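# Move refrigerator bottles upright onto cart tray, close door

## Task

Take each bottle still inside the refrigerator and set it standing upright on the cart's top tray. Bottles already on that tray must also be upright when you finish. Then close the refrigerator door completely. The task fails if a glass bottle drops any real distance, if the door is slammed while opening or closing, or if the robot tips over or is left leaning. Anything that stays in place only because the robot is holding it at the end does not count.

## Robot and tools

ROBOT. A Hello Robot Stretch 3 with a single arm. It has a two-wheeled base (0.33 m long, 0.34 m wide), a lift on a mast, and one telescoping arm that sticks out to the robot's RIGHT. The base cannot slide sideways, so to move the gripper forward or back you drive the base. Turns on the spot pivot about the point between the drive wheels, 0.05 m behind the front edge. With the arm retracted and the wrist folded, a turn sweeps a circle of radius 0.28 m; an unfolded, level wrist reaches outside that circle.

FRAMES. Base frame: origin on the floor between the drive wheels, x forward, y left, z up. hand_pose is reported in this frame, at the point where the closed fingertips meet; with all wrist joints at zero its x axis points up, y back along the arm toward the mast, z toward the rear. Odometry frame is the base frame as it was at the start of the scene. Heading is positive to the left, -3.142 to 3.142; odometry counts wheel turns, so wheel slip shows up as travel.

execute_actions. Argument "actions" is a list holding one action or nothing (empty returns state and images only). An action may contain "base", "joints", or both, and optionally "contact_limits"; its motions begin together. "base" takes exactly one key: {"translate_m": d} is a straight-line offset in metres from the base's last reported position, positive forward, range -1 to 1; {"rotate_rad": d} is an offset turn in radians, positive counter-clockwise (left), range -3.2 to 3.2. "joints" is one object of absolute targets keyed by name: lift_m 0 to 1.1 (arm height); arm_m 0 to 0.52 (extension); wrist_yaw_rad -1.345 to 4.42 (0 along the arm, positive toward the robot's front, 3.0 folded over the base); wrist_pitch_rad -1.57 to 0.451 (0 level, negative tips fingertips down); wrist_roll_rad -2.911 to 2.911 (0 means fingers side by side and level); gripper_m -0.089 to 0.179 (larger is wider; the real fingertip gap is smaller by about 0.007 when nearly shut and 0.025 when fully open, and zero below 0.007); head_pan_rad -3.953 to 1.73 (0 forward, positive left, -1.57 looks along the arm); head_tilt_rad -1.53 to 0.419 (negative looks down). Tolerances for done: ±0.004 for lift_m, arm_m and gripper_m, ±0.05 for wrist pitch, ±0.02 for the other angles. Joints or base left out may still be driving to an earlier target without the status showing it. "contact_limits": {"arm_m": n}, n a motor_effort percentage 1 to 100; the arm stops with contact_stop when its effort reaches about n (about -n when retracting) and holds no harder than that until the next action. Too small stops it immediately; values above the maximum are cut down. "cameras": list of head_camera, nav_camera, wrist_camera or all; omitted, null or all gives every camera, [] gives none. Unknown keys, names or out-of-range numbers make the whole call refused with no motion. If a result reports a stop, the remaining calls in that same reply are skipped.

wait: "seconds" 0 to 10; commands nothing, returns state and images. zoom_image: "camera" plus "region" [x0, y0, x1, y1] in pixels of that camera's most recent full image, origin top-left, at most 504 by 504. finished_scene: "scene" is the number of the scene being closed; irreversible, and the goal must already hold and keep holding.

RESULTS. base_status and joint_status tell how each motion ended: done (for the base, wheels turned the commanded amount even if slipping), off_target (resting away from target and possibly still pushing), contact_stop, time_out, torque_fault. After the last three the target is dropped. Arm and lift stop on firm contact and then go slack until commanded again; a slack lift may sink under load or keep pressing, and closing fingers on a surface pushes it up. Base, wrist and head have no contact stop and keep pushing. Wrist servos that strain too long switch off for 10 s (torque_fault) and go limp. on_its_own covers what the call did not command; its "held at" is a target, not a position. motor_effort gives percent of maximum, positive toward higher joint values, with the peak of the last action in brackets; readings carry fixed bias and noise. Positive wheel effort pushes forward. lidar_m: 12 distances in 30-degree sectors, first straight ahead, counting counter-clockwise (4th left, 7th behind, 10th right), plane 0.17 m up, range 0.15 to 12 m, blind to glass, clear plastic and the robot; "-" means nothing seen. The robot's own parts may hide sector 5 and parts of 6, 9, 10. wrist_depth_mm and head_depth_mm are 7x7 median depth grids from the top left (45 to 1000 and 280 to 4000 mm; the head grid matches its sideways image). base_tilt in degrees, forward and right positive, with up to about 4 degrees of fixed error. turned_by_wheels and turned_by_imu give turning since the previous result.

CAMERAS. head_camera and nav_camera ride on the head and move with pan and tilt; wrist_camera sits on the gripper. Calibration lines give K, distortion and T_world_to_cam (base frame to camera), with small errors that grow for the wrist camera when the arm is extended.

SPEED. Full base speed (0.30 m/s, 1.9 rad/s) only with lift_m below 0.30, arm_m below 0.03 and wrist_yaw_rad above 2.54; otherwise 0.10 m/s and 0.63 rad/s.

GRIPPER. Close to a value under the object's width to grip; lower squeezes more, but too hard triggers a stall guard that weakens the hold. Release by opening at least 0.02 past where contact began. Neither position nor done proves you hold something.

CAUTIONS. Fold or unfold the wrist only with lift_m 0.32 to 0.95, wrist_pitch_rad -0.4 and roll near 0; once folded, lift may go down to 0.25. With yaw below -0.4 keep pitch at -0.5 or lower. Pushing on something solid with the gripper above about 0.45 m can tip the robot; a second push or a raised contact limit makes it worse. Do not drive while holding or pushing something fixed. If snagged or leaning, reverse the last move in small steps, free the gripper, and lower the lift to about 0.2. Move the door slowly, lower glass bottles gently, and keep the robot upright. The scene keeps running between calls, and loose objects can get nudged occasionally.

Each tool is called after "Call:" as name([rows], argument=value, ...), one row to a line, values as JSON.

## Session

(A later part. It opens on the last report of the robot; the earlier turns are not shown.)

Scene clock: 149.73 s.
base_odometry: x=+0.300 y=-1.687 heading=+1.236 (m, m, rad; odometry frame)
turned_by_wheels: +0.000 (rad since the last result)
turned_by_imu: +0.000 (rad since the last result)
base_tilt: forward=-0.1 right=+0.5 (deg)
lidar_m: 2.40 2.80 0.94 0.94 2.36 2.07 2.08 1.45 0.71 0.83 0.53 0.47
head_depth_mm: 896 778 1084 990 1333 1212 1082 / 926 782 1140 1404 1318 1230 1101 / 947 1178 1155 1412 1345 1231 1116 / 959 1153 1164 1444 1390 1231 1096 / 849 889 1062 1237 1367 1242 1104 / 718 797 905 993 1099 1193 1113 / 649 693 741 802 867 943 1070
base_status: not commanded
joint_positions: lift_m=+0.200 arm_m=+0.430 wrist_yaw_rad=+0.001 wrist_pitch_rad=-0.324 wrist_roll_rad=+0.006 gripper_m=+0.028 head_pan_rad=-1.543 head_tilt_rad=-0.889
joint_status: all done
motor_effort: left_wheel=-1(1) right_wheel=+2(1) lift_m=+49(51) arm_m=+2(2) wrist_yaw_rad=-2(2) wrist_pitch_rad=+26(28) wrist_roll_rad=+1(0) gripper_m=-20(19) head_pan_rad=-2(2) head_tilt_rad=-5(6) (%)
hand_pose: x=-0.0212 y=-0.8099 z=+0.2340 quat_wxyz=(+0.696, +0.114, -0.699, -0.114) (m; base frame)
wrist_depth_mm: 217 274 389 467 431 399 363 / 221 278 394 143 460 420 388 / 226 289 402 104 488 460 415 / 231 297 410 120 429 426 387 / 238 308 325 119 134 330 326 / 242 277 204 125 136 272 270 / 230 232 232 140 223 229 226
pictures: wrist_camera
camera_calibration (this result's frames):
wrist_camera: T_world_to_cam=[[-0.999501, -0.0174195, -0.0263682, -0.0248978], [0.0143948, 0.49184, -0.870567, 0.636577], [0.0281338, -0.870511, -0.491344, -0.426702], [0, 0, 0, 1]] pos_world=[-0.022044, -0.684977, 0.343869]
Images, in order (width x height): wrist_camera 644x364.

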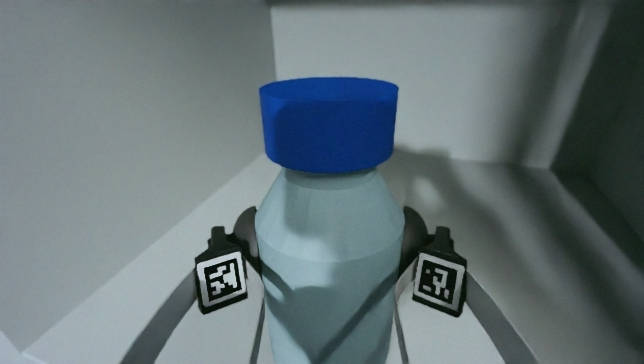

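Call:
execute_actions([
  {"joints":{"arm_m":0.15,"lift_m":0.25}},
], cameras=[])

Call:
execute_actions([
  {"base":{"rotate_rad":-2.255},"joints":{"arm_m":0,"lift_m":0.6}},
], cameras=[])

Call:
execute_actions([
  {"base":{"translate_m":-1.0},"joints":{"lift_m":0.92}},
], cameras=[])

Call:
execute_actions([
  {"base":{"translate_m":-0.115},"joints":{"arm_m":0.05}},
])

Scene clock: 155.23 s.
base_odometry: x=+0.300 y=-1.687 heading=+1.236 (m, m, rad; odometry frame)
turned_by_wheels: +0.000 (rad since the last result)
turned_by_imu: -0.001 (rad since the last result)
base_tilt: forward=+0.1 right=+0.5 (deg)
lidar_m: 2.40 2.80 0.94 0.94 2.35 2.08 2.08 1.44 0.71 0.83 0.53 0.47
head_depth_mm: 900 776 1075 991 1338 1214 1081 / 929 786 1142 1396 1315 1241 1089 / 946 1189 1150 1432 1333 - 1112 / 959 1140 1167 1451 1396 1234 1099 / 845 893 1058 1238 1371 1248 1101 / 713 800 903 1000 1101 1188 1106 / 647 693 741 801 871 945 1061
base_status: not commanded
joint_positions: lift_m=+0.250 arm_m=+0.150 wrist_yaw_rad=+0.001 wrist_pitch_rad=-0.325 wrist_roll_rad=+0.006 gripper_m=+0.028 head_pan_rad=-1.543 head_tilt_rad=-0.889
joint_status: all done
motor_effort: left_wheel=-1(1) right_wheel=+2(2) lift_m=+48(51) arm_m=-3(7) wrist_yaw_rad=-1(2) wrist_pitch_rad=+27(27) wrist_roll_rad=+0(1) gripper_m=-20(19) head_pan_rad=-3(2) head_tilt_rad=-5(6) (%)
hand_pose: x=-0.0214 y=-0.5304 z=+0.2838 quat_wxyz=(+0.696, +0.114, -0.699, -0.115) (m; base frame)
wrist_depth_mm: 325 388 522 708 659 596 304 / 327 406 535 144 695 629 290 / 337 436 520 105 697 580 279 / 343 446 511 119 537 465 293 / 352 461 496 119 134 395 317 / 362 480 309 126 136 373 350 / 370 427 421 139 407 400 393
pictures: none
No camera images: the call's "cameras" was empty. Leave "cameras" out to get every camera's image.

Scene clock: 159.73 s.
base_odometry: x=+0.300 y=-1.687 heading=-1.019 (m, m, rad; odometry frame)
turned_by_wheels: -2.255 (rad since the last result)
turned_by_imu: -2.261 (rad since the last result)
base_tilt: forward=+0.3 right=+0.5 (deg)
lidar_m: 0.72 0.71 0.60 0.48 0.47 2.41 2.51 0.94 1.14 2.10 2.07 1.62
head_depth_mm: 2201 2397 1943 1633 1393 1236 - / 2100 2365 1943 1616 1393 1243 - / 2026 2285 1954 1650 690 - - / 1937 2234 1979 1650 1416 1240 1108 / 1855 2158 2014 1658 1419 1247 1101 / 1790 2052 2041 1684 1428 1253 1113 / 1725 1969 2036 1682 1436 1250 1114
base_status: done
joint_positions: lift_m=+0.600 arm_m=+0.001 wrist_yaw_rad=+0.000 wrist_pitch_rad=-0.325 wrist_roll_rad=+0.006 gripper_m=+0.028 head_pan_rad=-1.543 head_tilt_rad=-0.889
joint_status: all done
joint sent to its limit — the command would take arm_m past its lower limit, so that joint was sent only as far as its limit.
motor_effort: left_wheel=+2(6) right_wheel=-1(5) lift_m=+48(51) arm_m=-3(2) wrist_yaw_rad=+0(1) wrist_pitch_rad=+27(27) wrist_roll_rad=+0(0) gripper_m=-19(19) head_pan_rad=-1(3) head_tilt_rad=-5(6) (%)
hand_pose: x=-0.0215 y=-0.3816 z=+0.6338 quat_wxyz=(+0.696, +0.114, -0.699, -0.115) (m; base frame)
wrist_depth_mm: - - - - - - - / - - - 143 - - - / - - - 104 - - - / - - - 120 - - - / - - - 119 134 - - / 983 964 525 125 136 914 944 / 796 816 802 140 757 787 771
pictures: none
No camera images: the call's "cameras" was empty. Leave "cameras" out to get every camera's image.

Scene clock: 170.70 s.
base_odometry: x=-0.224 y=-0.835 heading=-1.019 (m, m, rad; odometry frame)
turned_by_wheels: +0.000 (rad since the last result)
turned_by_imu: +0.001 (rad since the last result)
base_tilt: forward=+0.0 right=+0.4 (deg)
lidar_m: 1.69 0.97 2.37 2.32 2.30 1.95 1.58 0.64 0.42 0.39 0.40 2.66
head_depth_mm: 2188 867 742 - - - 1081 / 2437 874 748 - - 1166 1105 / 2346 876 405 - - 1170 1112 / 2313 874 694 596 898 1159 1096 / 2201 874 765 605 939 1226 1101 / 2128 2351 1989 1637 1446 1259 1110 / 2050 2326 2055 1689 1438 1256 1120
base_status: done
joint_positions: lift_m=+0.920 arm_m=+0.001 wrist_yaw_rad=+0.000 wrist_pitch_rad=-0.325 wrist_roll_rad=+0.006 gripper_m=+0.028 head_pan_rad=-1.543 head_tilt_rad=-0.889
joint_status: all done
motor_effort: left_wheel=+2(3) right_wheel=-2(5) lift_m=+48(50) arm_m=-3(3) wrist_yaw_rad=-1(1) wrist_pitch_rad=+27(27) wrist_roll_rad=+0(1) gripper_m=-20(19) head_pan_rad=-3(2) head_tilt_rad=-5(5) (%)
hand_pose: x=-0.0215 y=-0.3816 z=+0.9538 quat_wxyz=(+0.696, +0.114, -0.699, -0.115) (m; base frame)
wrist_depth_mm: - - - - - - - / - - - 143 - - - / - - - 104 640 657 - / - - 517 120 536 512 320 / - - 394 119 134 380 376 / - 349 236 125 136 338 338 / - 226 228 139 237 253 265
pictures: none
No camera images: the call's "cameras" was empty. Leave "cameras" out to get every camera's image.

Scene clock: 172.80 s.
base_odometry: x=-0.284 y=-0.738 heading=-1.019 (m, m, rad; odometry frame)
turned_by_wheels: +0.000 (rad since the last result)
turned_by_imu: +0.000 (rad since the last result)
base_tilt: forward=+0.0 right=+0.3 (deg)
lidar_m: 1.81 1.08 2.49 2.27 1.80 1.82 1.46 1.46 0.44 0.41 0.41 2.72
head_depth_mm: 2037 864 575 - - 1177 1086 / 2385 871 790 - - 1178 1103 / 2453 880 422 - 925 1165 1104 / 2358 890 782 612 918 1175 1100 / 2259 872 691 651 905 1159 1104 / 2185 879 772 612 893 1237 1109 / 2075 2319 799 603 1416 1249 1115
base_status: done
joint_positions: lift_m=+0.920 arm_m=+0.050 wrist_yaw_rad=+0.000 wrist_pitch_rad=-0.325 wrist_roll_rad=+0.006 gripper_m=+0.028 head_pan_rad=-1.543 head_tilt_rad=-0.889
joint_status: all done
motor_effort: left_wheel=+2(2) right_wheel=-2(4) lift_m=+49(49) arm_m=+2(2) wrist_yaw_rad=-1(0) wrist_pitch_rad=+27(27) wrist_roll_rad=+0(1) gripper_m=-19(18) head_pan_rad=-3(2) head_tilt_rad=-5(6) (%)
hand_pose: x=-0.0215 y=-0.4298 z=+0.9538 quat_wxyz=(+0.696, +0.114, -0.699, -0.115) (m; base frame)
wrist_depth_mm: - - - - - - - / - - - 143 - - - / - - 593 104 621 619 - / - 476 358 120 508 285 409 / 378 412 336 119 134 287 356 / 324 347 234 125 136 327 332 / 294 292 292 140 278 289 218
pictures: head_camera (sideways: a quarter turn clockwise sets it upright), nav_camera (sideways: a quarter turn counterclockwise sets it upright), wrist_camera
camera_calibration (this result's frames):
head_camera: T_world_to_cam=[[0.00789242, 0.777056, -0.629382, 0.843392], [0.998558, 0.0272956, 0.0462219, -0.0651898], [0.0530963, -0.62884, -0.77572, 0.969038], [0, 0, 0, 1]] pos_world=[0.00698705, -0.0442134, 1.28553]
nav_camera: T_world_to_cam=[[0.0145667, -0.765696, 0.643038, -0.79158], [-0.997821, -0.0525179, -0.039932, 0.110266], [0.0643468, -0.641055, -0.764793, 0.945332], [0, 0, 0, 1]] pos_world=[0.0607275, 0.00569131, 1.2364]
wrist_camera: T_world_to_cam=[[-0.999522, -0.0161371, -0.0263877, 0.000977002], [0.0150158, 0.492692, -0.870074, 1.07614], [0.0270415, -0.870054, -0.492214, 0.258867], [0, 0, 0, 1]] pos_world=[-0.0221827, -0.304962, 1.06377]
Images, in order (width x height): head_camera 896x504, nav_camera 672x504, wrist_camera 644x364.

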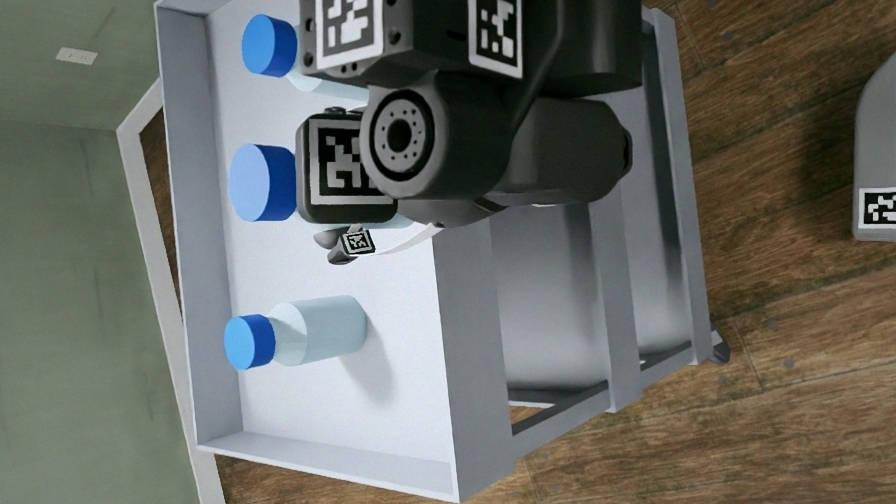

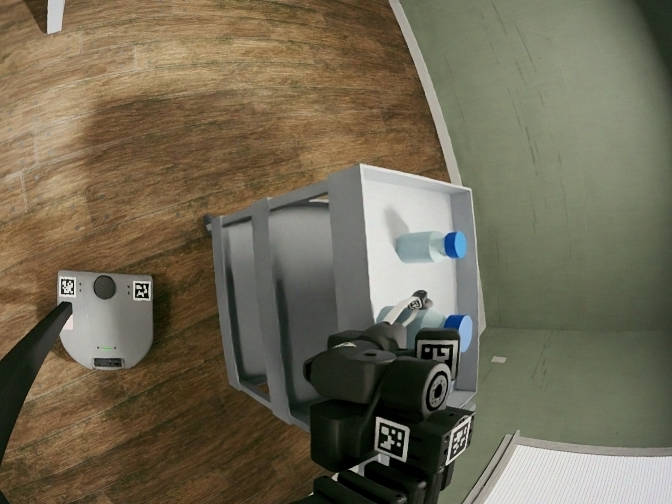

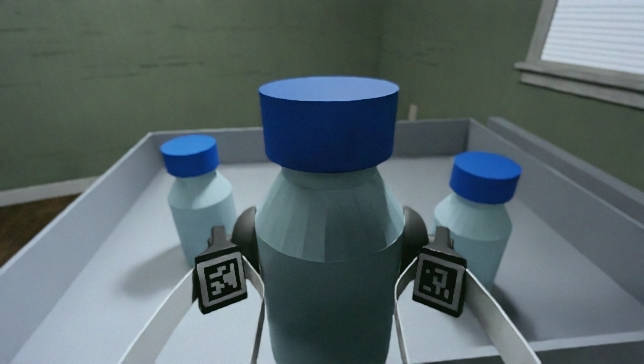

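Call:
execute_actions([
  {"base":{"translate_m":0.02},"joints":{"arm_m":0.13}},
], cameras=[])

Call:
execute_actions([
  {"joints":{"lift_m":0.821}},
], cameras=[])

Call:
execute_actions([
  {"joints":{"gripper_m":0.115}},
], cameras=["wrist_camera"])

Call:
execute_actions([
  {"joints":{"lift_m":0.94}},
], cameras=["wrist_camera","head_camera"])

Scene clock: 177.17 s.
base_odometry: x=-0.274 y=-0.755 heading=-1.019 (m, m, rad; odometry frame)
turned_by_wheels: +0.000 (rad since the last result)
turned_by_imu: -0.001 (rad since the last result)
base_tilt: forward=+0.0 right=+0.6 (deg)
lidar_m: 1.79 1.06 2.48 2.28 2.27 1.84 1.49 1.48 0.44 0.40 0.41 2.71
head_depth_mm: 2081 2061 - 969 917 1177 1081 / 2378 890 - 967 922 1175 1104 / 2443 841 - 660 910 1167 1109 / 2349 884 722 648 910 1166 1097 / 2239 874 687 649 900 1159 1098 / 2159 877 773 612 902 1245 1104 / 2094 2314 1978 675 1446 1266 1115
base_status: done
joint_positions: lift_m=+0.920 arm_m=+0.130 wrist_yaw_rad=+0.000 wrist_pitch_rad=-0.325 wrist_roll_rad=+0.006 gripper_m=+0.028 head_pan_rad=-1.543 head_tilt_rad=-0.889
joint_status: all done
motor_effort: left_wheel=+2(6) right_wheel=-1(2) lift_m=+48(49) arm_m=+2(0) wrist_yaw_rad=+0(1) wrist_pitch_rad=+27(27) wrist_roll_rad=+0(0) gripper_m=-18(19) head_pan_rad=-2(2) head_tilt_rad=-4(5) (%)
hand_pose: x=-0.0214 y=-0.5098 z=+0.9538 quat_wxyz=(+0.696, +0.114, -0.699, -0.115) (m; base frame)
wrist_depth_mm: - - - - - - - / - - - 143 - - - / - - - 104 551 - - / - 449 510 120 534 496 415 / - 387 259 119 134 382 202 / 322 333 205 125 136 222 221 / 288 295 291 140 277 236 273
pictures: none
No camera images: the call's "cameras" was empty. Leave "cameras" out to get every camera's image.

Scene clock: 178.90 s.
base_odometry: x=-0.274 y=-0.755 heading=-1.019 (m, m, rad; odometry frame)
turned_by_wheels: +0.000 (rad since the last result)
turned_by_imu: +0.000 (rad since the last result)
base_tilt: forward=-0.2 right=+0.3 (deg)
lidar_m: 1.79 1.06 2.48 2.28 2.27 1.85 1.49 1.48 0.44 0.40 0.41 2.70
head_depth_mm: 2069 880 605 - 1158 1176 1088 / 2371 876 767 - 915 1157 1101 / 2406 880 569 - 890 1166 1108 / 2316 887 762 636 912 1174 1099 / 2254 874 684 651 901 1157 1102 / 2174 876 776 611 897 1251 1114 / 2105 2332 1973 678 1442 1250 1107
base_status: not commanded
joint_positions: lift_m=+0.821 arm_m=+0.130 wrist_yaw_rad=+0.000 wrist_pitch_rad=-0.317 wrist_roll_rad=+0.006 gripper_m=+0.028 head_pan_rad=-1.543 head_tilt_rad=-0.889
joint_status: all done
motor_effort: left_wheel=+2(2) right_wheel=-1(1) lift_m=+30(42) arm_m=+2(2) wrist_yaw_rad=+0(1) wrist_pitch_rad=+22(27) wrist_roll_rad=+1(0) gripper_m=-19(20) head_pan_rad=-2(2) head_tilt_rad=-5(6) (%)
hand_pose: x=-0.0214 y=-0.5107 z=+0.8573 quat_wxyz=(+0.697, +0.111, -0.700, -0.112) (m; base frame)
wrist_depth_mm: - - - - - - - / - 200 - 141 - - 161 / 373 213 470 103 459 456 163 / 319 223 315 119 345 326 164 / 276 250 246 119 134 219 174 / 226 223 179 125 136 209 194 / 188 188 186 140 179 183 182
pictures: none
No camera images: the call's "cameras" was empty. Leave "cameras" out to get every camera's image.

Scene clock: 180.27 s.
base_odometry: x=-0.274 y=-0.755 heading=-1.019 (m, m, rad; odometry frame)
turned_by_wheels: +0.000 (rad since the last result)
turned_by_imu: +0.000 (rad since the last result)
base_tilt: forward=+0.1 right=+0.6 (deg)
lidar_m: 1.79 1.06 2.47 2.28 2.27 1.85 1.48 1.48 0.44 0.40 0.41 2.71
head_depth_mm: 2064 877 606 - 1160 1178 1079 / 2407 872 767 - 917 1170 1102 / 2434 879 569 - 887 1164 1112 / 2319 887 780 647 917 1177 1104 / 2240 870 690 649 898 1163 1103 / 2139 876 773 610 900 1248 1110 / 2073 2330 1971 674 1443 1257 1120
base_status: not commanded
joint_positions: lift_m=+0.821 arm_m=+0.130 wrist_yaw_rad=+0.000 wrist_pitch_rad=-0.304 wrist_roll_rad=+0.006 gripper_m=+0.115 head_pan_rad=-1.543 head_tilt_rad=-0.889
joint_status: all done
motor_effort: left_wheel=+2(2) right_wheel=-1(0) lift_m=+30(30) arm_m=+2(2) wrist_yaw_rad=-1(1) wrist_pitch_rad=+15(22) wrist_roll_rad=+0(0) gripper_m=+0(80) head_pan_rad=-2(2) head_tilt_rad=-5(5) (%)
hand_pose: x=-0.0214 y=-0.5119 z=+0.8602 quat_wxyz=(+0.697, +0.107, -0.701, -0.108) (m; base frame)
wrist_depth_mm: - - - - - - - / - 205 - - - - 172 / - 214 473 106 475 468 164 / 330 221 326 114 339 332 165 / 284 256 256 123 197 206 172 / 229 233 218 127 208 202 190 / 191 190 190 143 182 184 186
pictures: wrist_camera
camera_calibration (this result's frames):
wrist_camera: T_world_to_cam=[[-0.99952, -0.0167373, -0.0260523, -0.00339814], [0.0149916, 0.474601, -0.880074, 1.03455], [0.0270945, -0.880042, -0.474122, 0.120701], [0, 0, 0, 1]] pos_world=[-0.0221764, -0.384833, 0.967618]
Images, in order (width x height): wrist_camera 644x364.

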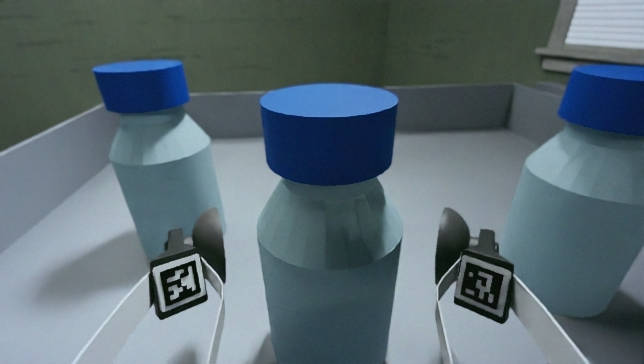

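Scene clock: 182.17 s.
base_odometry: x=-0.274 y=-0.755 heading=-1.019 (m, m, rad; odometry frame)
turned_by_wheels: +0.000 (rad since the last result)
turned_by_imu: +0.000 (rad since the last result)
base_tilt: forward=-0.1 right=+0.5 (deg)
lidar_m: 1.79 1.06 2.47 2.28 2.27 1.85 1.48 1.48 0.44 0.40 0.41 2.71
head_depth_mm: 2074 - - 956 920 1170 1080 / 2397 2583 - 959 918 1167 1104 / 2407 2614 - 616 905 1171 1109 / 2342 2507 737 633 915 1174 1097 / 2260 874 686 651 900 1160 1103 / 2146 881 774 610 903 1250 1107 / 2080 2342 1973 677 1450 1261 1112
base_status: not commanded
joint_positions: lift_m=+0.940 arm_m=+0.130 wrist_yaw_rad=+0.000 wrist_pitch_rad=-0.303 wrist_roll_rad=+0.006 gripper_m=+0.115 head_pan_rad=-1.543 head_tilt_rad=-0.889
joint_status: all done
motor_effort: left_wheel=+2(1) right_wheel=-1(1) lift_m=+46(45) arm_m=+2(2) wrist_yaw_rad=-1(0) wrist_pitch_rad=+14(15) wrist_roll_rad=+1(0) gripper_m=+1(0) head_pan_rad=-2(2) head_tilt_rad=-6(6) (%)
hand_pose: x=-0.0214 y=-0.5121 z=+0.9791 quat_wxyz=(+0.697, +0.107, -0.701, -0.107) (m; base frame)
wrist_depth_mm: - - - - - - - / - - - - - - - / - - - - - - - / - 535 535 546 553 530 - / - 417 474 472 471 445 366 / 348 388 363 193 383 209 327 / 302 310 306 167 310 241 305
pictures: head_camera (sideways: a quarter turn clockwise sets it upright), wrist_camera
camera_calibration (this result's frames):
head_camera: T_world_to_cam=[[0.00789971, 0.777056, -0.629381, 0.843391], [0.998558, 0.0272861, 0.0462219, -0.0651898], [0.0530904, -0.628839, -0.775721, 0.96904], [0, 0, 0, 1]] pos_world=[0.00698663, -0.0442134, 1.28553]
wrist_camera: T_world_to_cam=[[-0.99952, -0.016777, -0.0260278, -0.000347612], [0.0149914, 0.473295, -0.880776, 1.13926], [0.0270957, -0.880744, -0.472817, 0.175294], [0, 0, 0, 1]] pos_world=[-0.0221762, -0.384823, 1.08631]
Images, in order (width x height): head_camera 896x504, wrist_camera 644x364.

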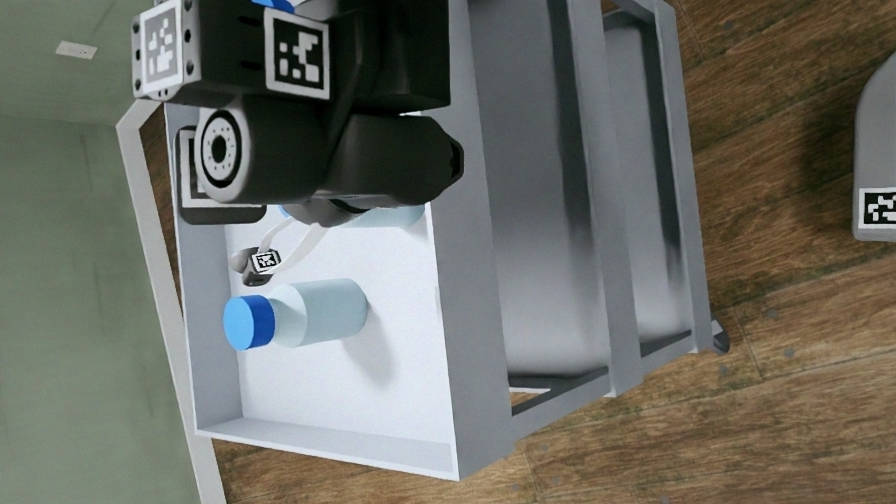

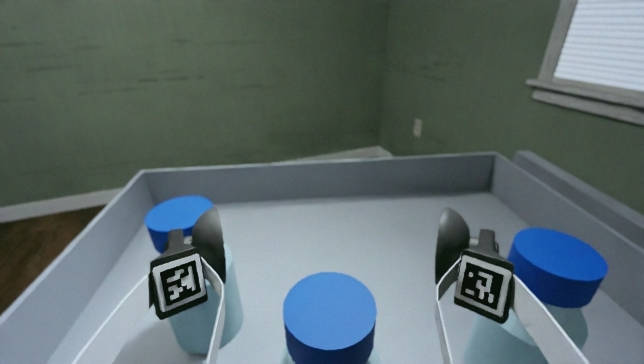

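Call:
execute_actions([
  {"base":{"rotate_rad":0.74},"joints":{"arm_m":0,"gripper_m":0,"wrist_yaw_rad":2.2}},
], cameras=[])

Call:
execute_actions([
  {"base":{"translate_m":0.79},"joints":{"lift_m":0.36}},
], cameras=[])

Call:
execute_actions([
  {"base":{"rotate_rad":1.27},"joints":{"head_pan_rad":-1.8,"head_tilt_rad":-1.0}},
], cameras=[])

Call:
execute_actions([
  {"joints":{"wrist_yaw_rad":0,"wrist_pitch_rad":-0.08,"arm_m":0.04}},
])

Scene clock: 187.87 s.
base_odometry: x=-0.274 y=-0.755 heading=-0.279 (m, m, rad; odometry frame)
turned_by_wheels: +0.740 (rad since the last result)
turned_by_imu: +0.741 (rad since the last result)
base_tilt: forward=+0.1 right=+0.5 (deg)
lidar_m: 1.06 2.50 1.81 2.09 1.62 1.47 0.53 0.41 0.40 0.43 2.51 1.06
head_depth_mm: 2094 2337 721 - - 1039 1081 / 2216 2386 1965 643 - 1115 1104 / 2281 2430 1950 - - - 1113 / 2388 2468 1986 1737 1394 - 1065 / 2493 2498 2013 1678 1425 - - / 2622 2571 2020 1682 1436 - - / 2718 2567 2060 1688 1435 1295 1085
base_status: done
joint_positions: lift_m=+0.940 arm_m=+0.001 wrist_yaw_rad=+2.198 wrist_pitch_rad=-0.303 wrist_roll_rad=+0.006 gripper_m=+0.000 head_pan_rad=-1.543 head_tilt_rad=-0.889
joint_status: all done
joint sent to its limit — the command would take arm_m past its lower limit, so that joint was sent only as far as its limit.
motor_effort: left_wheel=-2(4) right_wheel=+2(5) lift_m=+45(45) arm_m=-3(4) wrist_yaw_rad=+1(4) wrist_pitch_rad=+14(14) wrist_roll_rad=+1(1) gripper_m=-3(83) head_pan_rad=-2(2) head_tilt_rad=-6(6) (%)
hand_pose: x=+0.1709 y=-0.0071 z=+0.9791 quat_wxyz=(+0.412, +0.673, -0.223, +0.572) (m; base frame)
wrist_depth_mm: - - - - - - - / - - - - - - - / - - - - - - - / - - - - - - - / - - - - - - - / - - - - - - 988 / - - - - - - -
pictures: none
No camera images: the call's "cameras" was empty. Leave "cameras" out to get every camera's image.

Scene clock: 197.00 s.
base_odometry: x=+0.486 y=-0.972 heading=-0.279 (m, m, rad; odometry frame)
turned_by_wheels: +0.000 (rad since the last result)
turned_by_imu: -0.003 (rad since the last result)
base_tilt: forward=+0.1 right=+0.6 (deg)
lidar_m: 1.55 1.88 1.98 1.65 2.43 2.19 1.12 0.98 2.77 2.70 0.35 0.37
head_depth_mm: 2353 2426 1913 1611 1383 1215 1088 / 2413 2419 1948 1622 1408 1230 1134 / 2525 2426 1960 1628 1403 1235 - / 2628 2501 1969 1655 1404 1231 1120 / 2699 2512 2024 1664 1427 1253 1095 / 2347 2462 2008 1670 1436 835 1109 / 2038 2176 2058 1599 567 781 1117
base_status: done
joint_positions: lift_m=+0.360 arm_m=+0.001 wrist_yaw_rad=+2.198 wrist_pitch_rad=-0.302 wrist_roll_rad=+0.006 gripper_m=+0.000 head_pan_rad=-1.543 head_tilt_rad=-0.889
joint_status: all done
motor_effort: left_wheel=-2(3) right_wheel=+2(5) lift_m=+29(42) arm_m=-3(3) wrist_yaw_rad=+1(2) wrist_pitch_rad=+14(14) wrist_roll_rad=+0(0) gripper_m=-3(2) head_pan_rad=-2(1) head_tilt_rad=-7(6) (%)
hand_pose: x=+0.1709 y=-0.0071 z=+0.3997 quat_wxyz=(+0.412, +0.673, -0.223, +0.573) (m; base frame)
wrist_depth_mm: - - - - - - - / - - - - - - - / - - - - - - - / - - - - - - - / 842 821 825 - 825 820 798 / 682 674 678 - 672 655 655 / 568 568 560 555 550 558 552
pictures: none
No camera images: the call's "cameras" was empty. Leave "cameras" out to get every camera's image.

Scene clock: 200.00 s.
base_odometry: x=+0.486 y=-0.972 heading=+0.991 (m, m, rad; odometry frame)
turned_by_wheels: +1.270 (rad since the last result)
turned_by_imu: +1.272 (rad since the last result)
base_tilt: forward=+0.0 right=+0.4 (deg)
lidar_m: 1.99 1.66 2.25 2.18 0.98 1.02 2.77 2.08 0.35 0.75 1.62 2.04
head_depth_mm: 309 346 418 1415 1324 1180 1089 / 378 434 483 577 832 1191 - / 550 609 597 894 1118 1218 - / 1121 1427 1698 1493 1345 1233 - / 1387 1648 1785 1551 1350 1215 1089 / 1369 1610 1793 1544 1359 1211 1094 / 1339 1578 1768 1565 1375 1222 1103
base_status: done
joint_positions: lift_m=+0.360 arm_m=+0.001 wrist_yaw_rad=+2.199 wrist_pitch_rad=-0.302 wrist_roll_rad=+0.006 gripper_m=+0.000 head_pan_rad=-1.793 head_tilt_rad=-0.988
joint_status: all done
motor_effort: left_wheel=-1(4) right_wheel=+3(5) lift_m=+29(29) arm_m=-3(3) wrist_yaw_rad=+1(2) wrist_pitch_rad=+13(14) wrist_roll_rad=+1(1) gripper_m=-3(2) head_pan_rad=-3(16) head_tilt_rad=-6(16) (%)
hand_pose: x=+0.1709 y=-0.0071 z=+0.3997 quat_wxyz=(+0.412, +0.673, -0.223, +0.573) (m; base frame)
wrist_depth_mm: - - - - - - - / - - - - - - - / - - - - - - - / - - - - - - - / 837 830 836 - 813 811 782 / 672 671 657 - 666 643 658 / 555 568 552 556 555 550 544
pictures: none
No camera images: the call's "cameras" was empty. Leave "cameras" out to get every camera's image.

Scene clock: 202.10 s.
base_odometry: x=+0.486 y=-0.972 heading=+0.991 (m, m, rad; odometry frame)
turned_by_wheels: +0.000 (rad since the last result)
turned_by_imu: +0.000 (rad since the last result)
base_tilt: forward=+0.1 right=+0.4 (deg)
lidar_m: 1.99 1.66 2.25 2.19 0.98 1.02 2.76 2.08 0.35 0.75 1.62 2.04
head_depth_mm: 309 346 418 1414 1314 1187 1086 / 378 432 483 575 833 1194 - / 552 608 599 893 1121 - - / 1119 1415 1702 1509 1353 1186 1079 / 1400 1641 1787 1530 1353 1214 1089 / 1369 1612 1798 1542 1363 1216 1091 / 1337 1578 1767 1547 1369 1219 1097
base_status: not commanded
joint_positions: lift_m=+0.360 arm_m=+0.040 wrist_yaw_rad=+0.002 wrist_pitch_rad=-0.105 wrist_roll_rad=+0.006 gripper_m=+0.000 head_pan_rad=-1.793 head_tilt_rad=-0.988
joint_status: all done
motor_effort: left_wheel=-2(2) right_wheel=+2(2) lift_m=+29(29) arm_m=+2(4) wrist_yaw_rad=-3(3) wrist_pitch_rad=+15(15) wrist_roll_rad=+0(1) gripper_m=-2(3) head_pan_rad=-2(2) head_tilt_rad=-6(5) (%)
hand_pose: x=-0.0210 y=-0.4370 z=+0.4481 quat_wxyz=(+0.704, +0.038, -0.708, -0.037) (m; base frame)
wrist_depth_mm: - - - - 941 309 194 / - - - - 900 304 191 / - - - - 892 305 192 / - - - - 884 302 191 / - - - - 716 299 189 / 893 890 868 - 510 302 190 / 691 704 701 683 649 299 189
pictures: head_camera (sideways: a quarter turn clockwise sets it upright), nav_camera (sideways: a quarter turn counterclockwise sets it upright), wrist_camera
camera_calibration (this result's frames):
head_camera: T_world_to_cam=[[0.212589, 0.807761, -0.549843, 0.738517], [0.973305, -0.224864, 0.0459728, -0.0647056], [-0.0865049, -0.544939, -0.834002, 1.04566], [0, 0, 0, 1]] pos_world=[-0.00356748, -0.041273, 1.28113]
nav_camera: T_world_to_cam=[[-0.188327, -0.803669, 0.56449, -0.688004], [-0.978936, 0.199758, -0.0421986, 0.113096], [-0.0788475, -0.560547, -0.824361, 1.02365], [0, 0, 0, 1]] pos_world=[0.0618572, -0.00171353, 1.237]
wrist_camera: T_world_to_cam=[[-0.999482, -0.0232374, -0.0222618, -0.0169923], [0.0145296, 0.29139, -0.956494, 0.590445], [0.0287133, -0.956322, -0.290901, -0.124144], [0, 0, 0, 1]] pos_world=[-0.0219979, -0.291166, 0.528266]
Images, in order (width x height): head_camera 896x504, nav_camera 672x504, wrist_camera 644x364.

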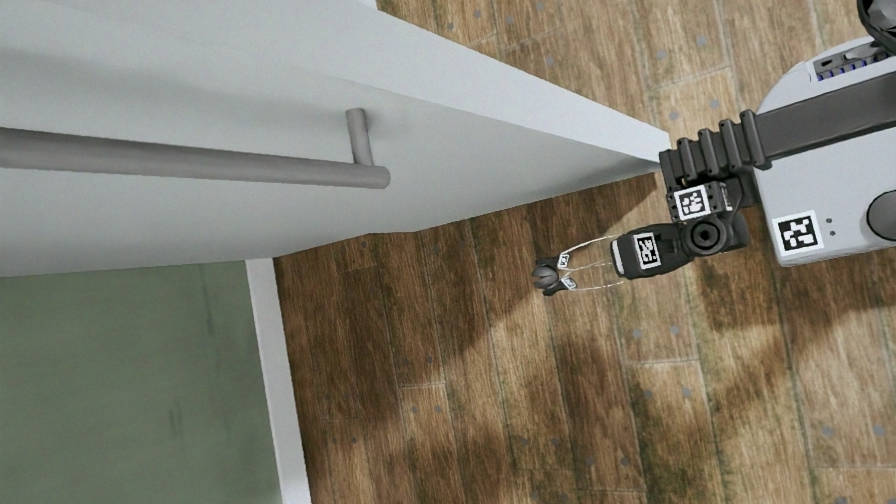

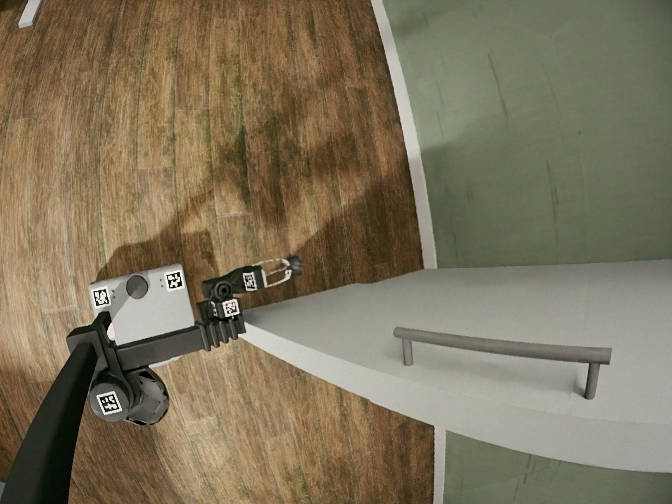

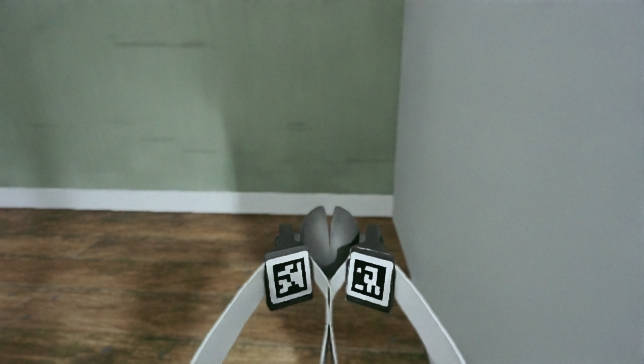

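Call:
execute_actions([
  {"base":{"translate_m":-0.11},"joints":{"arm_m":0.07}},
], cameras=[])

Call:
execute_actions([
  {"base":{"translate_m":-0.46},"joints":{"head_pan_rad":-1.5,"lift_m":0.31}},
], cameras=[])

Call:
wait(seconds=4)

Scene clock: 206.47 s.
base_odometry: x=+0.425 y=-1.064 heading=+0.991 (m, m, rad; odometry frame)
turned_by_wheels: +0.000 (rad since the last result)
turned_by_imu: +0.000 (rad since the last result)
base_tilt: forward=-0.1 right=+0.5 (deg)
lidar_m: 2.10 1.76 2.26 2.20 0.90 1.10 2.65 2.07 0.32 0.32 1.62 2.15
head_depth_mm: 1235 1237 1500 1503 1323 1189 1086 / 1353 1209 1534 1513 1330 1206 - / - 311 385 506 838 - - / 331 346 475 673 962 1173 1078 / 740 804 1682 1510 1351 1208 1094 / 1325 1597 1775 1539 1370 1213 1097 / 1330 1566 1755 1560 1382 1220 1098
base_status: done
joint_positions: lift_m=+0.360 arm_m=+0.070 wrist_yaw_rad=+0.001 wrist_pitch_rad=-0.105 wrist_roll_rad=+0.006 gripper_m=+0.000 head_pan_rad=-1.793 head_tilt_rad=-0.988
joint_status: all done
motor_effort: left_wheel=-1(6) right_wheel=+3(3) lift_m=+29(29) arm_m=+2(3) wrist_yaw_rad=-2(2) wrist_pitch_rad=+15(15) wrist_roll_rad=+1(1) gripper_m=-2(3) head_pan_rad=-2(3) head_tilt_rad=-6(6) (%)
hand_pose: x=-0.0212 y=-0.4670 z=+0.4481 quat_wxyz=(+0.704, +0.038, -0.708, -0.037) (m; base frame)
wrist_depth_mm: - - - - 212 87 54 / - - - - 210 86 54 / - - - - 208 86 54 / - - - - 206 86 54 / - - - - 203 85 54 / 870 877 875 - 144 85 54 / 708 696 692 682 246 84 54
pictures: none
No camera images: the call's "cameras" was empty. Leave "cameras" out to get every camera's image.

Scene clock: 212.40 s.
base_odometry: x=+0.173 y=-1.449 heading=+0.991 (m, m, rad; odometry frame)
turned_by_wheels: +0.000 (rad since the last result)
turned_by_imu: +0.000 (rad since the last result)
base_tilt: forward=+0.1 right=+0.5 (deg)
lidar_m: 2.20 2.69 2.30 0.71 0.77 2.25 2.19 2.04 0.54 0.50 0.81 2.26
head_depth_mm: 424 510 1664 1507 1326 1183 1086 / 431 516 633 860 1306 1229 - / 503 590 723 924 1212 1166 - / 561 673 846 1133 1334 1209 1089 / 630 777 1017 1453 1352 1206 1088 / 723 927 1722 1551 1359 1218 1096 / 1372 1719 1804 1551 1375 1221 1098
base_status: done
joint_positions: lift_m=+0.310 arm_m=+0.070 wrist_yaw_rad=+0.001 wrist_pitch_rad=-0.098 wrist_roll_rad=+0.005 gripper_m=+0.000 head_pan_rad=-1.507 head_tilt_rad=-0.988
joint_status: all done
motor_effort: left_wheel=-1(6) right_wheel=+2(8) lift_m=+29(28) arm_m=+2(2) wrist_yaw_rad=-2(17) wrist_pitch_rad=+11(15) wrist_roll_rad=+1(1) gripper_m=-3(3) head_pan_rad=+3(18) head_tilt_rad=-8(7) (%)
hand_pose: x=-0.0212 y=-0.4673 z=+0.3999 quat_wxyz=(+0.705, +0.035, -0.708, -0.035) (m; base frame)
wrist_depth_mm: - 490 324 238 187 163 - / - 546 345 248 196 171 - / - - 364 260 203 181 - / - - 392 273 209 195 - / - - 430 - 216 224 - / 798 771 499 - 218 691 776 / 632 622 468 321 249 590 615
pictures: none
No camera images: the call's "cameras" was empty. Leave "cameras" out to get every camera's image.

Scene clock: 216.40 s.
base_odometry: x=+0.173 y=-1.449 heading=+0.991 (m, m, rad; odometry frame)
turned_by_wheels: +0.000 (rad since the last result)
turned_by_imu: -0.001 (rad since the last result)
base_tilt: forward=+0.2 right=+0.4 (deg)
lidar_m: 2.20 2.70 2.31 0.72 0.77 2.25 2.20 2.04 0.54 0.53 0.82 2.26
head_depth_mm: 453 533 1619 1505 1323 1181 1082 / 481 551 683 872 1296 1231 - / 536 632 772 990 1291 1162 - / 590 707 885 1184 1342 1209 1076 / 656 808 1043 1452 1356 1206 1087 / 737 936 1702 1556 1360 1213 1096 / 1365 1705 1823 1561 1371 1218 1101
base_status: done
joint_positions: lift_m=+0.310 arm_m=+0.070 wrist_yaw_rad=+0.001 wrist_pitch_rad=-0.098 wrist_roll_rad=+0.005 gripper_m=+0.000 head_pan_rad=-1.507 head_tilt_rad=-0.988
joint_status: all done
motor_effort: left_wheel=-2(6) right_wheel=+3(8) lift_m=+29(28) arm_m=+2(2) wrist_yaw_rad=-2(17) wrist_pitch_rad=+11(15) wrist_roll_rad=+1(1) gripper_m=-2(3) head_pan_rad=+3(18) head_tilt_rad=-7(7) (%)
hand_pose: x=-0.0212 y=-0.4673 z=+0.3999 quat_wxyz=(+0.705, +0.035, -0.708, -0.035) (m; base frame)
wrist_depth_mm: - 503 351 269 221 187 - / - 549 371 285 229 199 - / - - 400 296 236 208 - / - - 430 313 247 219 - / - - 464 - 254 234 - / 807 779 549 - 257 276 773 / 617 639 517 369 291 574 620
wait: 4.00 s; at rest by 0.27 s
pictures: head_camera (sideways: a quarter turn clockwise sets it upright), nav_camera (sideways: a quarter turn counterclockwise sets it upright), wrist_camera
camera_calibration (this result's frames):
head_camera: T_world_to_cam=[[-0.0240953, 0.834967, -0.549773, 0.739869], [0.997196, 0.0590467, 0.0459724, -0.0648508], [0.0708477, -0.547123, -0.834048, 1.04476], [0, 0, 0, 1]] pos_world=[0.00847717, -0.0423216, 1.28112]
nav_camera: T_world_to_cam=[[0.0462157, -0.824193, 0.56442, -0.689344], [-0.995511, -0.0847217, -0.0422004, 0.1132], [0.0825999, -0.559936, -0.824408, 1.02273], [0, 0, 0, 1]] pos_world=[0.0600727, 0.0141022, 1.237]
wrist_camera: T_world_to_cam=[[-0.999507, -0.0229298, -0.021428, -0.0190946], [0.0140242, 0.284483, -0.958578, 0.550808], [0.0280759, -0.958407, -0.284021, -0.170916], [0, 0, 0, 1]] pos_world=[-0.0220112, -0.320941, 0.47904]
Images, in order (width x height): head_camera 896x504, nav_camera 672x504, wrist_camera 644x364.

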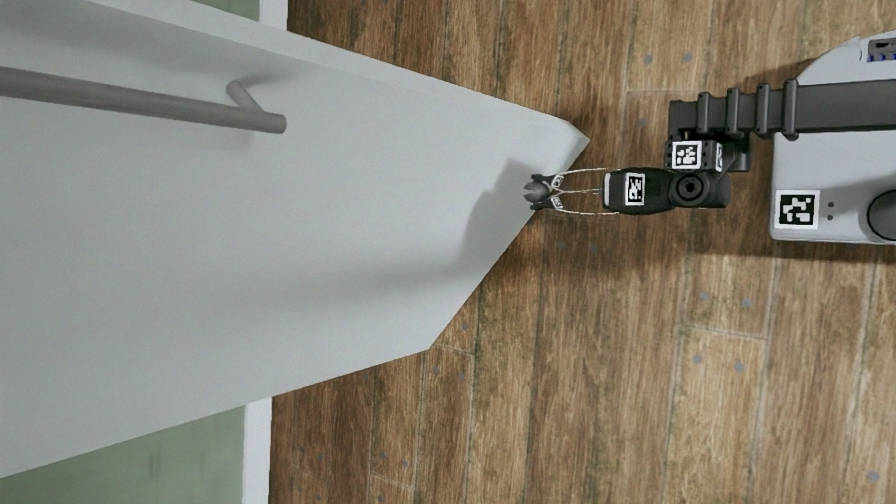

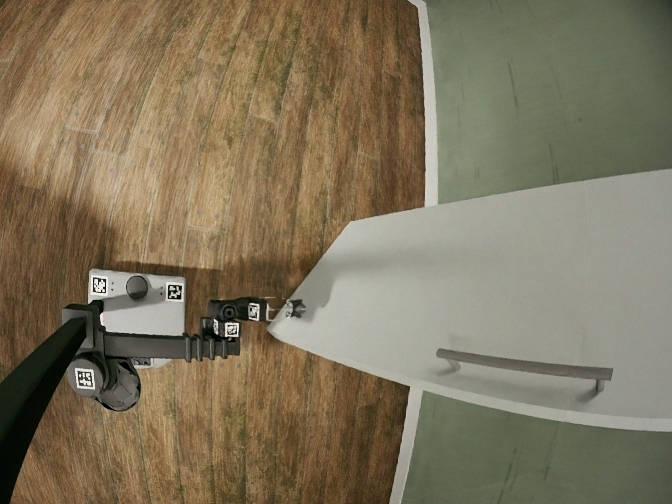

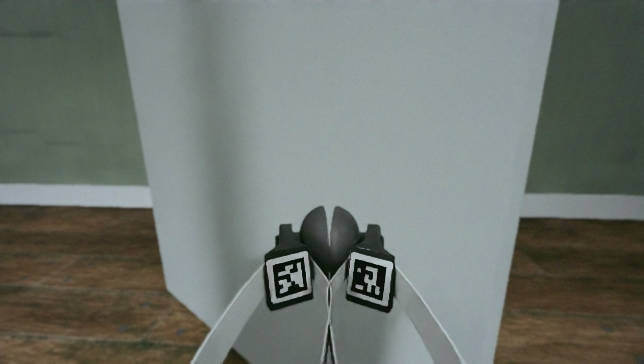

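Call:
execute_actions([
  {"joints":{"arm_m":0.17}},
], cameras=[])

Call:
execute_actions([
  {"joints":{"arm_m":0.21}},
], cameras=[])

Call:
wait(seconds=6)

Scene clock: 221.00 s.
base_odometry: x=+0.173 y=-1.449 heading=+0.991 (m, m, rad; odometry frame)
turned_by_wheels: +0.000 (rad since the last result)
turned_by_imu: -0.001 (rad since the last result)
base_tilt: forward=+0.1 right=+0.4 (deg)
lidar_m: 2.20 2.70 2.30 0.71 0.77 2.25 2.19 2.05 0.54 0.53 0.82 2.26
head_depth_mm: 455 533 1629 1496 1320 1184 1075 / 480 551 680 873 1306 1196 - / 536 633 773 973 1230 1182 - / 590 708 891 1184 1346 1198 1078 / 657 810 1048 1456 1353 1210 1087 / 734 933 1724 1548 1368 1206 1094 / 1371 1717 1821 1565 1369 1222 1105
base_status: not commanded
joint_positions: lift_m=+0.310 arm_m=+0.170 wrist_yaw_rad=+0.001 wrist_pitch_rad=-0.098 wrist_roll_rad=+0.005 gripper_m=+0.000 head_pan_rad=-1.507 head_tilt_rad=-0.988
joint_status: all done
motor_effort: left_wheel=-1(2) right_wheel=+3(2) lift_m=+29(29) arm_m=+2(2) wrist_yaw_rad=-1(2) wrist_pitch_rad=+11(11) wrist_roll_rad=+1(1) gripper_m=-2(2) head_pan_rad=+2(2) head_tilt_rad=-5(6) (%)
hand_pose: x=-0.0213 y=-0.5673 z=+0.3999 quat_wxyz=(+0.705, +0.035, -0.708, -0.035) (m; base frame)
wrist_depth_mm: - 334 233 178 145 122 105 / - 359 244 186 151 126 108 / - 397 263 195 156 130 111 / - 446 281 206 162 134 114 / - 496 302 - 167 138 117 / 812 562 352 - 168 144 121 / 635 608 334 245 192 149 125
pictures: none
No camera images: the call's "cameras" was empty. Leave "cameras" out to get every camera's image.

Scene clock: 222.37 s.
base_odometry: x=+0.173 y=-1.449 heading=+0.991 (m, m, rad; odometry frame)
turned_by_wheels: +0.000 (rad since the last result)
turned_by_imu: +0.000 (rad since the last result)
base_tilt: forward=+0.1 right=+0.6 (deg)
lidar_m: 2.20 2.69 2.31 0.71 0.77 2.25 2.19 2.04 0.61 0.62 0.86 2.26
head_depth_mm: 509 593 766 1484 1328 1182 1079 / 564 652 791 1006 1307 1195 - / 602 710 872 1105 1293 1200 - / 648 776 970 1287 1346 1206 1084 / 697 854 1090 1468 1350 1205 1092 / 761 947 1716 1553 1362 1223 1096 / 1399 1716 1796 1564 1373 1221 1103
base_status: not commanded
joint_positions: lift_m=+0.310 arm_m=+0.210 wrist_yaw_rad=+0.002 wrist_pitch_rad=-0.102 wrist_roll_rad=+0.005 gripper_m=+0.000 head_pan_rad=-1.507 head_tilt_rad=-0.988
joint_status: all done
motor_effort: left_wheel=-1(1) right_wheel=+1(3) lift_m=+29(29) arm_m=+2(5) wrist_yaw_rad=-2(7) wrist_pitch_rad=+13(14) wrist_roll_rad=+1(1) gripper_m=-2(4) head_pan_rad=+3(2) head_tilt_rad=-5(6) (%)
hand_pose: x=-0.0211 y=-0.6071 z=+0.3989 quat_wxyz=(+0.705, +0.037, -0.708, -0.036) (m; base frame)
wrist_depth_mm: - 322 250 207 176 154 136 / - 343 268 220 184 160 140 / - 371 281 229 192 165 144 / - 406 302 239 200 171 150 / - 446 327 - 207 176 154 / 796 490 370 - 208 183 159 / 630 569 361 283 237 192 165
pictures: none
No camera images: the call's "cameras" was empty. Leave "cameras" out to get every camera's image.

Scene clock: 228.37 s.
base_odometry: x=+0.173 y=-1.449 heading=+0.991 (m, m, rad; odometry frame)
turned_by_wheels: +0.000 (rad since the last result)
turned_by_imu: -0.001 (rad since the last result)
base_tilt: forward=+0.0 right=+0.5 (deg)
lidar_m: 2.20 2.69 2.30 0.72 0.76 2.26 2.19 2.03 0.90 0.88 0.93 2.27
head_depth_mm: 765 904 1235 1503 1324 1181 1088 / 774 918 1130 1425 1350 1194 - / 783 934 1154 1444 1328 1198 - / 793 942 1170 1466 1356 1199 1089 / 803 960 1186 1482 1349 1208 1091 / 811 1000 1756 1555 1353 1211 1094 / 1430 1721 1811 1561 1368 1211 1094
base_status: not commanded
joint_positions: lift_m=+0.310 arm_m=+0.210 wrist_yaw_rad=+0.002 wrist_pitch_rad=-0.102 wrist_roll_rad=+0.005 gripper_m=+0.000 head_pan_rad=-1.507 head_tilt_rad=-0.988
joint_status: all done
motor_effort: left_wheel=-1(1) right_wheel=+1(3) lift_m=+29(29) arm_m=+2(5) wrist_yaw_rad=-2(7) wrist_pitch_rad=+13(14) wrist_roll_rad=+1(1) gripper_m=-1(4) head_pan_rad=+3(2) head_tilt_rad=-5(6) (%)
hand_pose: x=-0.0211 y=-0.6071 z=+0.3989 quat_wxyz=(+0.705, +0.037, -0.708, -0.036) (m; base frame)
wrist_depth_mm: - 410 394 390 378 368 888 / - 428 420 405 404 383 951 / - 450 437 424 416 414 991 / - 469 464 448 434 431 - / - 505 482 - 459 453 - / 795 533 516 - 482 478 783 / 620 600 556 532 506 561 622
wait: 6.00 s; at rest by 0.27 s
pictures: head_camera (sideways: a quarter turn clockwise sets it upright), nav_camera (sideways: a quarter turn counterclockwise sets it upright), wrist_camera
camera_calibration (this result's frames):
head_camera: T_world_to_cam=[[-0.0240963, 0.834976, -0.549759, 0.73985], [0.997196, 0.0590464, 0.0459723, -0.0648507], [0.070847, -0.547109, -0.834058, 1.04478], [0, 0, 0, 1]] pos_world=[0.00847717, -0.0423213, 1.28112]
nav_camera: T_world_to_cam=[[0.0462168, -0.824203, 0.564406, -0.689325], [-0.995511, -0.0847214, -0.0422008, 0.1132], [0.0825993, -0.559922, -0.824418, 1.02274], [0, 0, 0, 1]] pos_world=[0.0600726, 0.0141033, 1.23701]
wrist_camera: T_world_to_cam=[[-0.999501, -0.0231376, -0.0215122, -0.0223402], [0.0139355, 0.288216, -0.957464, 0.591454], [0.0283536, -0.957286, -0.28775, -0.303002], [0, 0, 0, 1]] pos_world=[-0.02198, -0.461043, 0.478626]
Images, in order (width x height): head_camera 896x504, nav_camera 672x504, wrist_camera 644x364.

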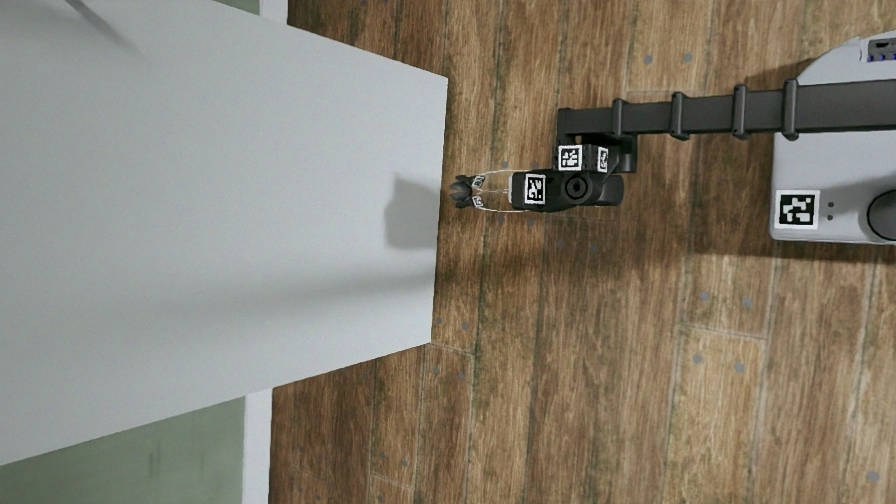

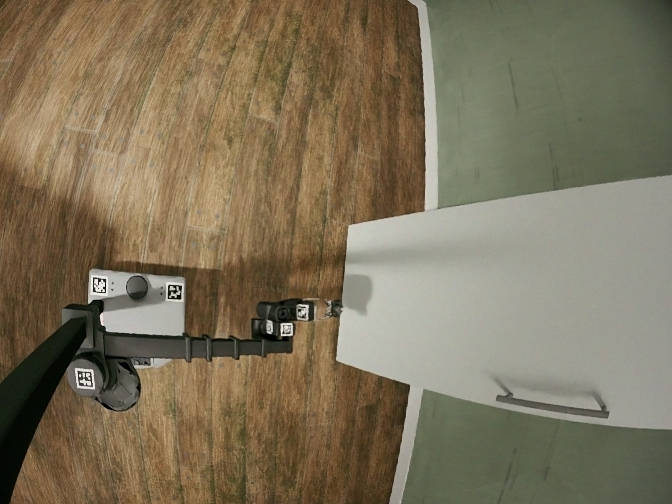

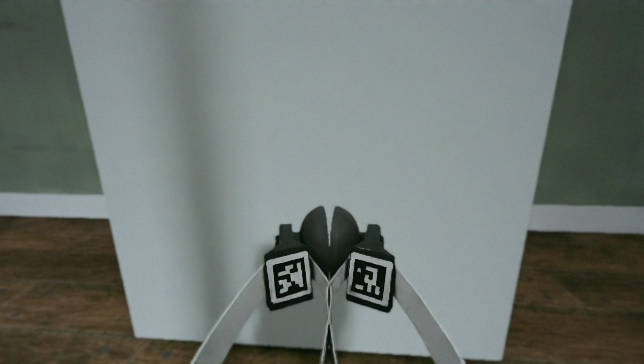

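Call:
execute_actions([
  {"joints":{"arm_m":0.49,"head_pan_rad":1.5,"head_tilt_rad":-0.4},"contact_limits":{"arm_m":15}},
], cameras=["head_camera"])

Scene clock: 233.33 s.
base_odometry: x=+0.173 y=-1.449 heading=+0.991 (m, m, rad; odometry frame)
turned_by_wheels: +0.000 (rad since the last result)
turned_by_imu: -0.002 (rad since the last result)
base_tilt: forward=+0.1 right=+0.6 (deg)
lidar_m: 2.20 2.70 2.31 0.72 0.76 2.25 2.20 2.04 0.90 0.88 0.93 2.26
head_depth_mm: 1864 1994 2168 2349 2173 1651 1330 / 1889 2036 2193 2398 2203 1676 1335 / 1892 2046 2183 2382 2233 1684 1361 / 1885 2037 2189 1333 1442 1462 1314 / 1873 2026 2144 1159 938 1024 1087 / 1914 2007 2163 1355 947 1101 1184 / 1884 2024 2206 1273 944 1113 1226
base_status: not commanded
joint_positions: lift_m=+0.310 arm_m=+0.471 wrist_yaw_rad=-0.001 wrist_pitch_rad=-0.104 wrist_roll_rad=+0.005 gripper_m=+0.000 head_pan_rad=+1.493 head_tilt_rad=-0.407
joint_status: arm_m contact_stop (moved +0.261 of +0.280); the others done
on_its_own: arm_m is slack since a contact_stop, until your next command for it (your +0.490 is given up)
motor_effort: left_wheel=-1(4) right_wheel=+2(8) lift_m=+29(29) arm_m=-1(16) wrist_yaw_rad=+2(7) wrist_pitch_rad=+15(22) wrist_roll_rad=+1(1) gripper_m=-3(4) head_pan_rad=+2(27) head_tilt_rad=+3(35) (%)
contact_limits: arm_m 15 (drawing in: default 18, maximum 28; extending or still: default 23, maximum 38)
hand_pose: x=-0.0218 y=-0.8684 z=+0.3983 quat_wxyz=(+0.705, +0.037, -0.708, -0.038) (m; base frame)
wrist_depth_mm: 162 158 154 151 147 144 141 / 170 166 161 157 154 151 147 / 179 173 170 165 161 156 153 / 189 183 178 173 169 164 162 / 199 195 188 - 179 173 169 / 211 206 200 - 187 184 177 / 224 219 212 204 199 191 186
pictures: head_camera (sideways: a quarter turn clockwise sets it upright)
camera_calibration (this result's frames):
head_camera: T_world_to_cam=[[-0.0600344, -0.393094, -0.917536, 1.21945], [-0.997559, 0.0564722, 0.0410763, -0.0463424], [0.0356685, 0.917763, -0.395524, 0.474546], [0, 0, 0, 1]] pos_world=[0.0100531, 0.0464524, 1.30848]
Images, in order (width x height): head_camera 896x504.

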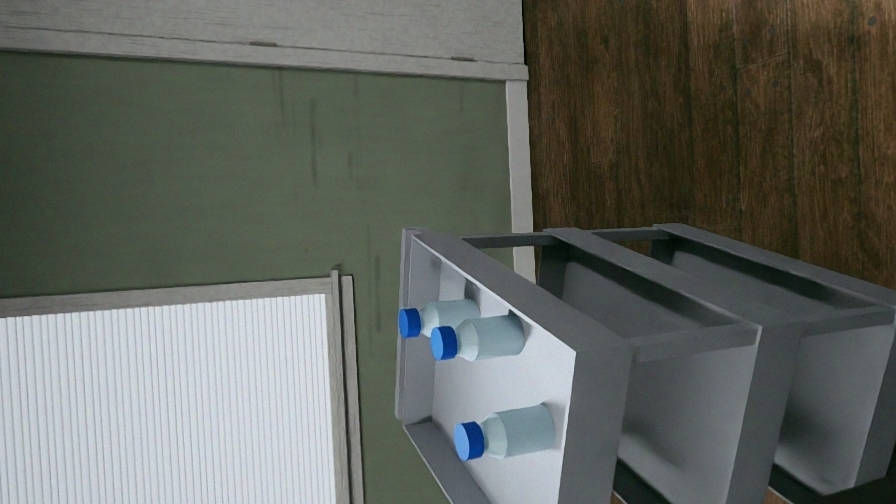

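Call:
execute_actions([
  {"joints":{"arm_m":0.45}},
], cameras=[])

Call:
finished_scene(scene=2)

Scene clock: 235.60 s.
base_odometry: x=+0.173 y=-1.449 heading=+0.991 (m, m, rad; odometry frame)
turned_by_wheels: +0.000 (rad since the last result)
turned_by_imu: +0.000 (rad since the last result)
base_tilt: forward=+0.0 right=+0.5 (deg)
lidar_m: 2.20 2.69 2.30 0.72 0.77 2.25 2.19 2.04 0.90 0.88 0.93 2.27
head_depth_mm: 1877 2015 2169 2358 2170 1660 1324 / 1885 2052 2191 2393 2196 1669 1349 / 1891 2034 2197 2367 2223 1672 1349 / 1876 2015 2168 1336 1446 1494 1315 / 1883 2045 2192 1166 943 1026 1078 / 1870 2001 2186 1359 944 1100 1184 / 1895 2041 2202 1278 948 1109 1219
base_status: not commanded
joint_positions: lift_m=+0.310 arm_m=+0.450 wrist_yaw_rad=-0.001 wrist_pitch_rad=-0.103 wrist_roll_rad=+0.005 gripper_m=+0.000 head_pan_rad=+1.493 head_tilt_rad=-0.407
joint_status: all done
motor_effort: left_wheel=-1(1) right_wheel=+1(2) lift_m=+29(29) arm_m=-3(6) wrist_yaw_rad=+1(2) wrist_pitch_rad=+14(15) wrist_roll_rad=+1(1) gripper_m=-3(4) head_pan_rad=+3(2) head_tilt_rad=+4(3) (%)
hand_pose: x=-0.0217 y=-0.8477 z=+0.3986 quat_wxyz=(+0.705, +0.036, -0.708, -0.037) (m; base frame)
wrist_depth_mm: 183 178 173 170 166 161 158 / 191 186 181 177 174 170 165 / 200 197 191 186 181 176 172 / 212 206 201 195 191 185 180 / 225 219 212 - 201 195 189 / 239 233 224 - 210 205 199 / 255 247 238 229 223 218 211
pictures: none
No camera images: the call's "cameras" was empty. Leave "cameras" out to get every camera's image.

The scene is finished: the task was done.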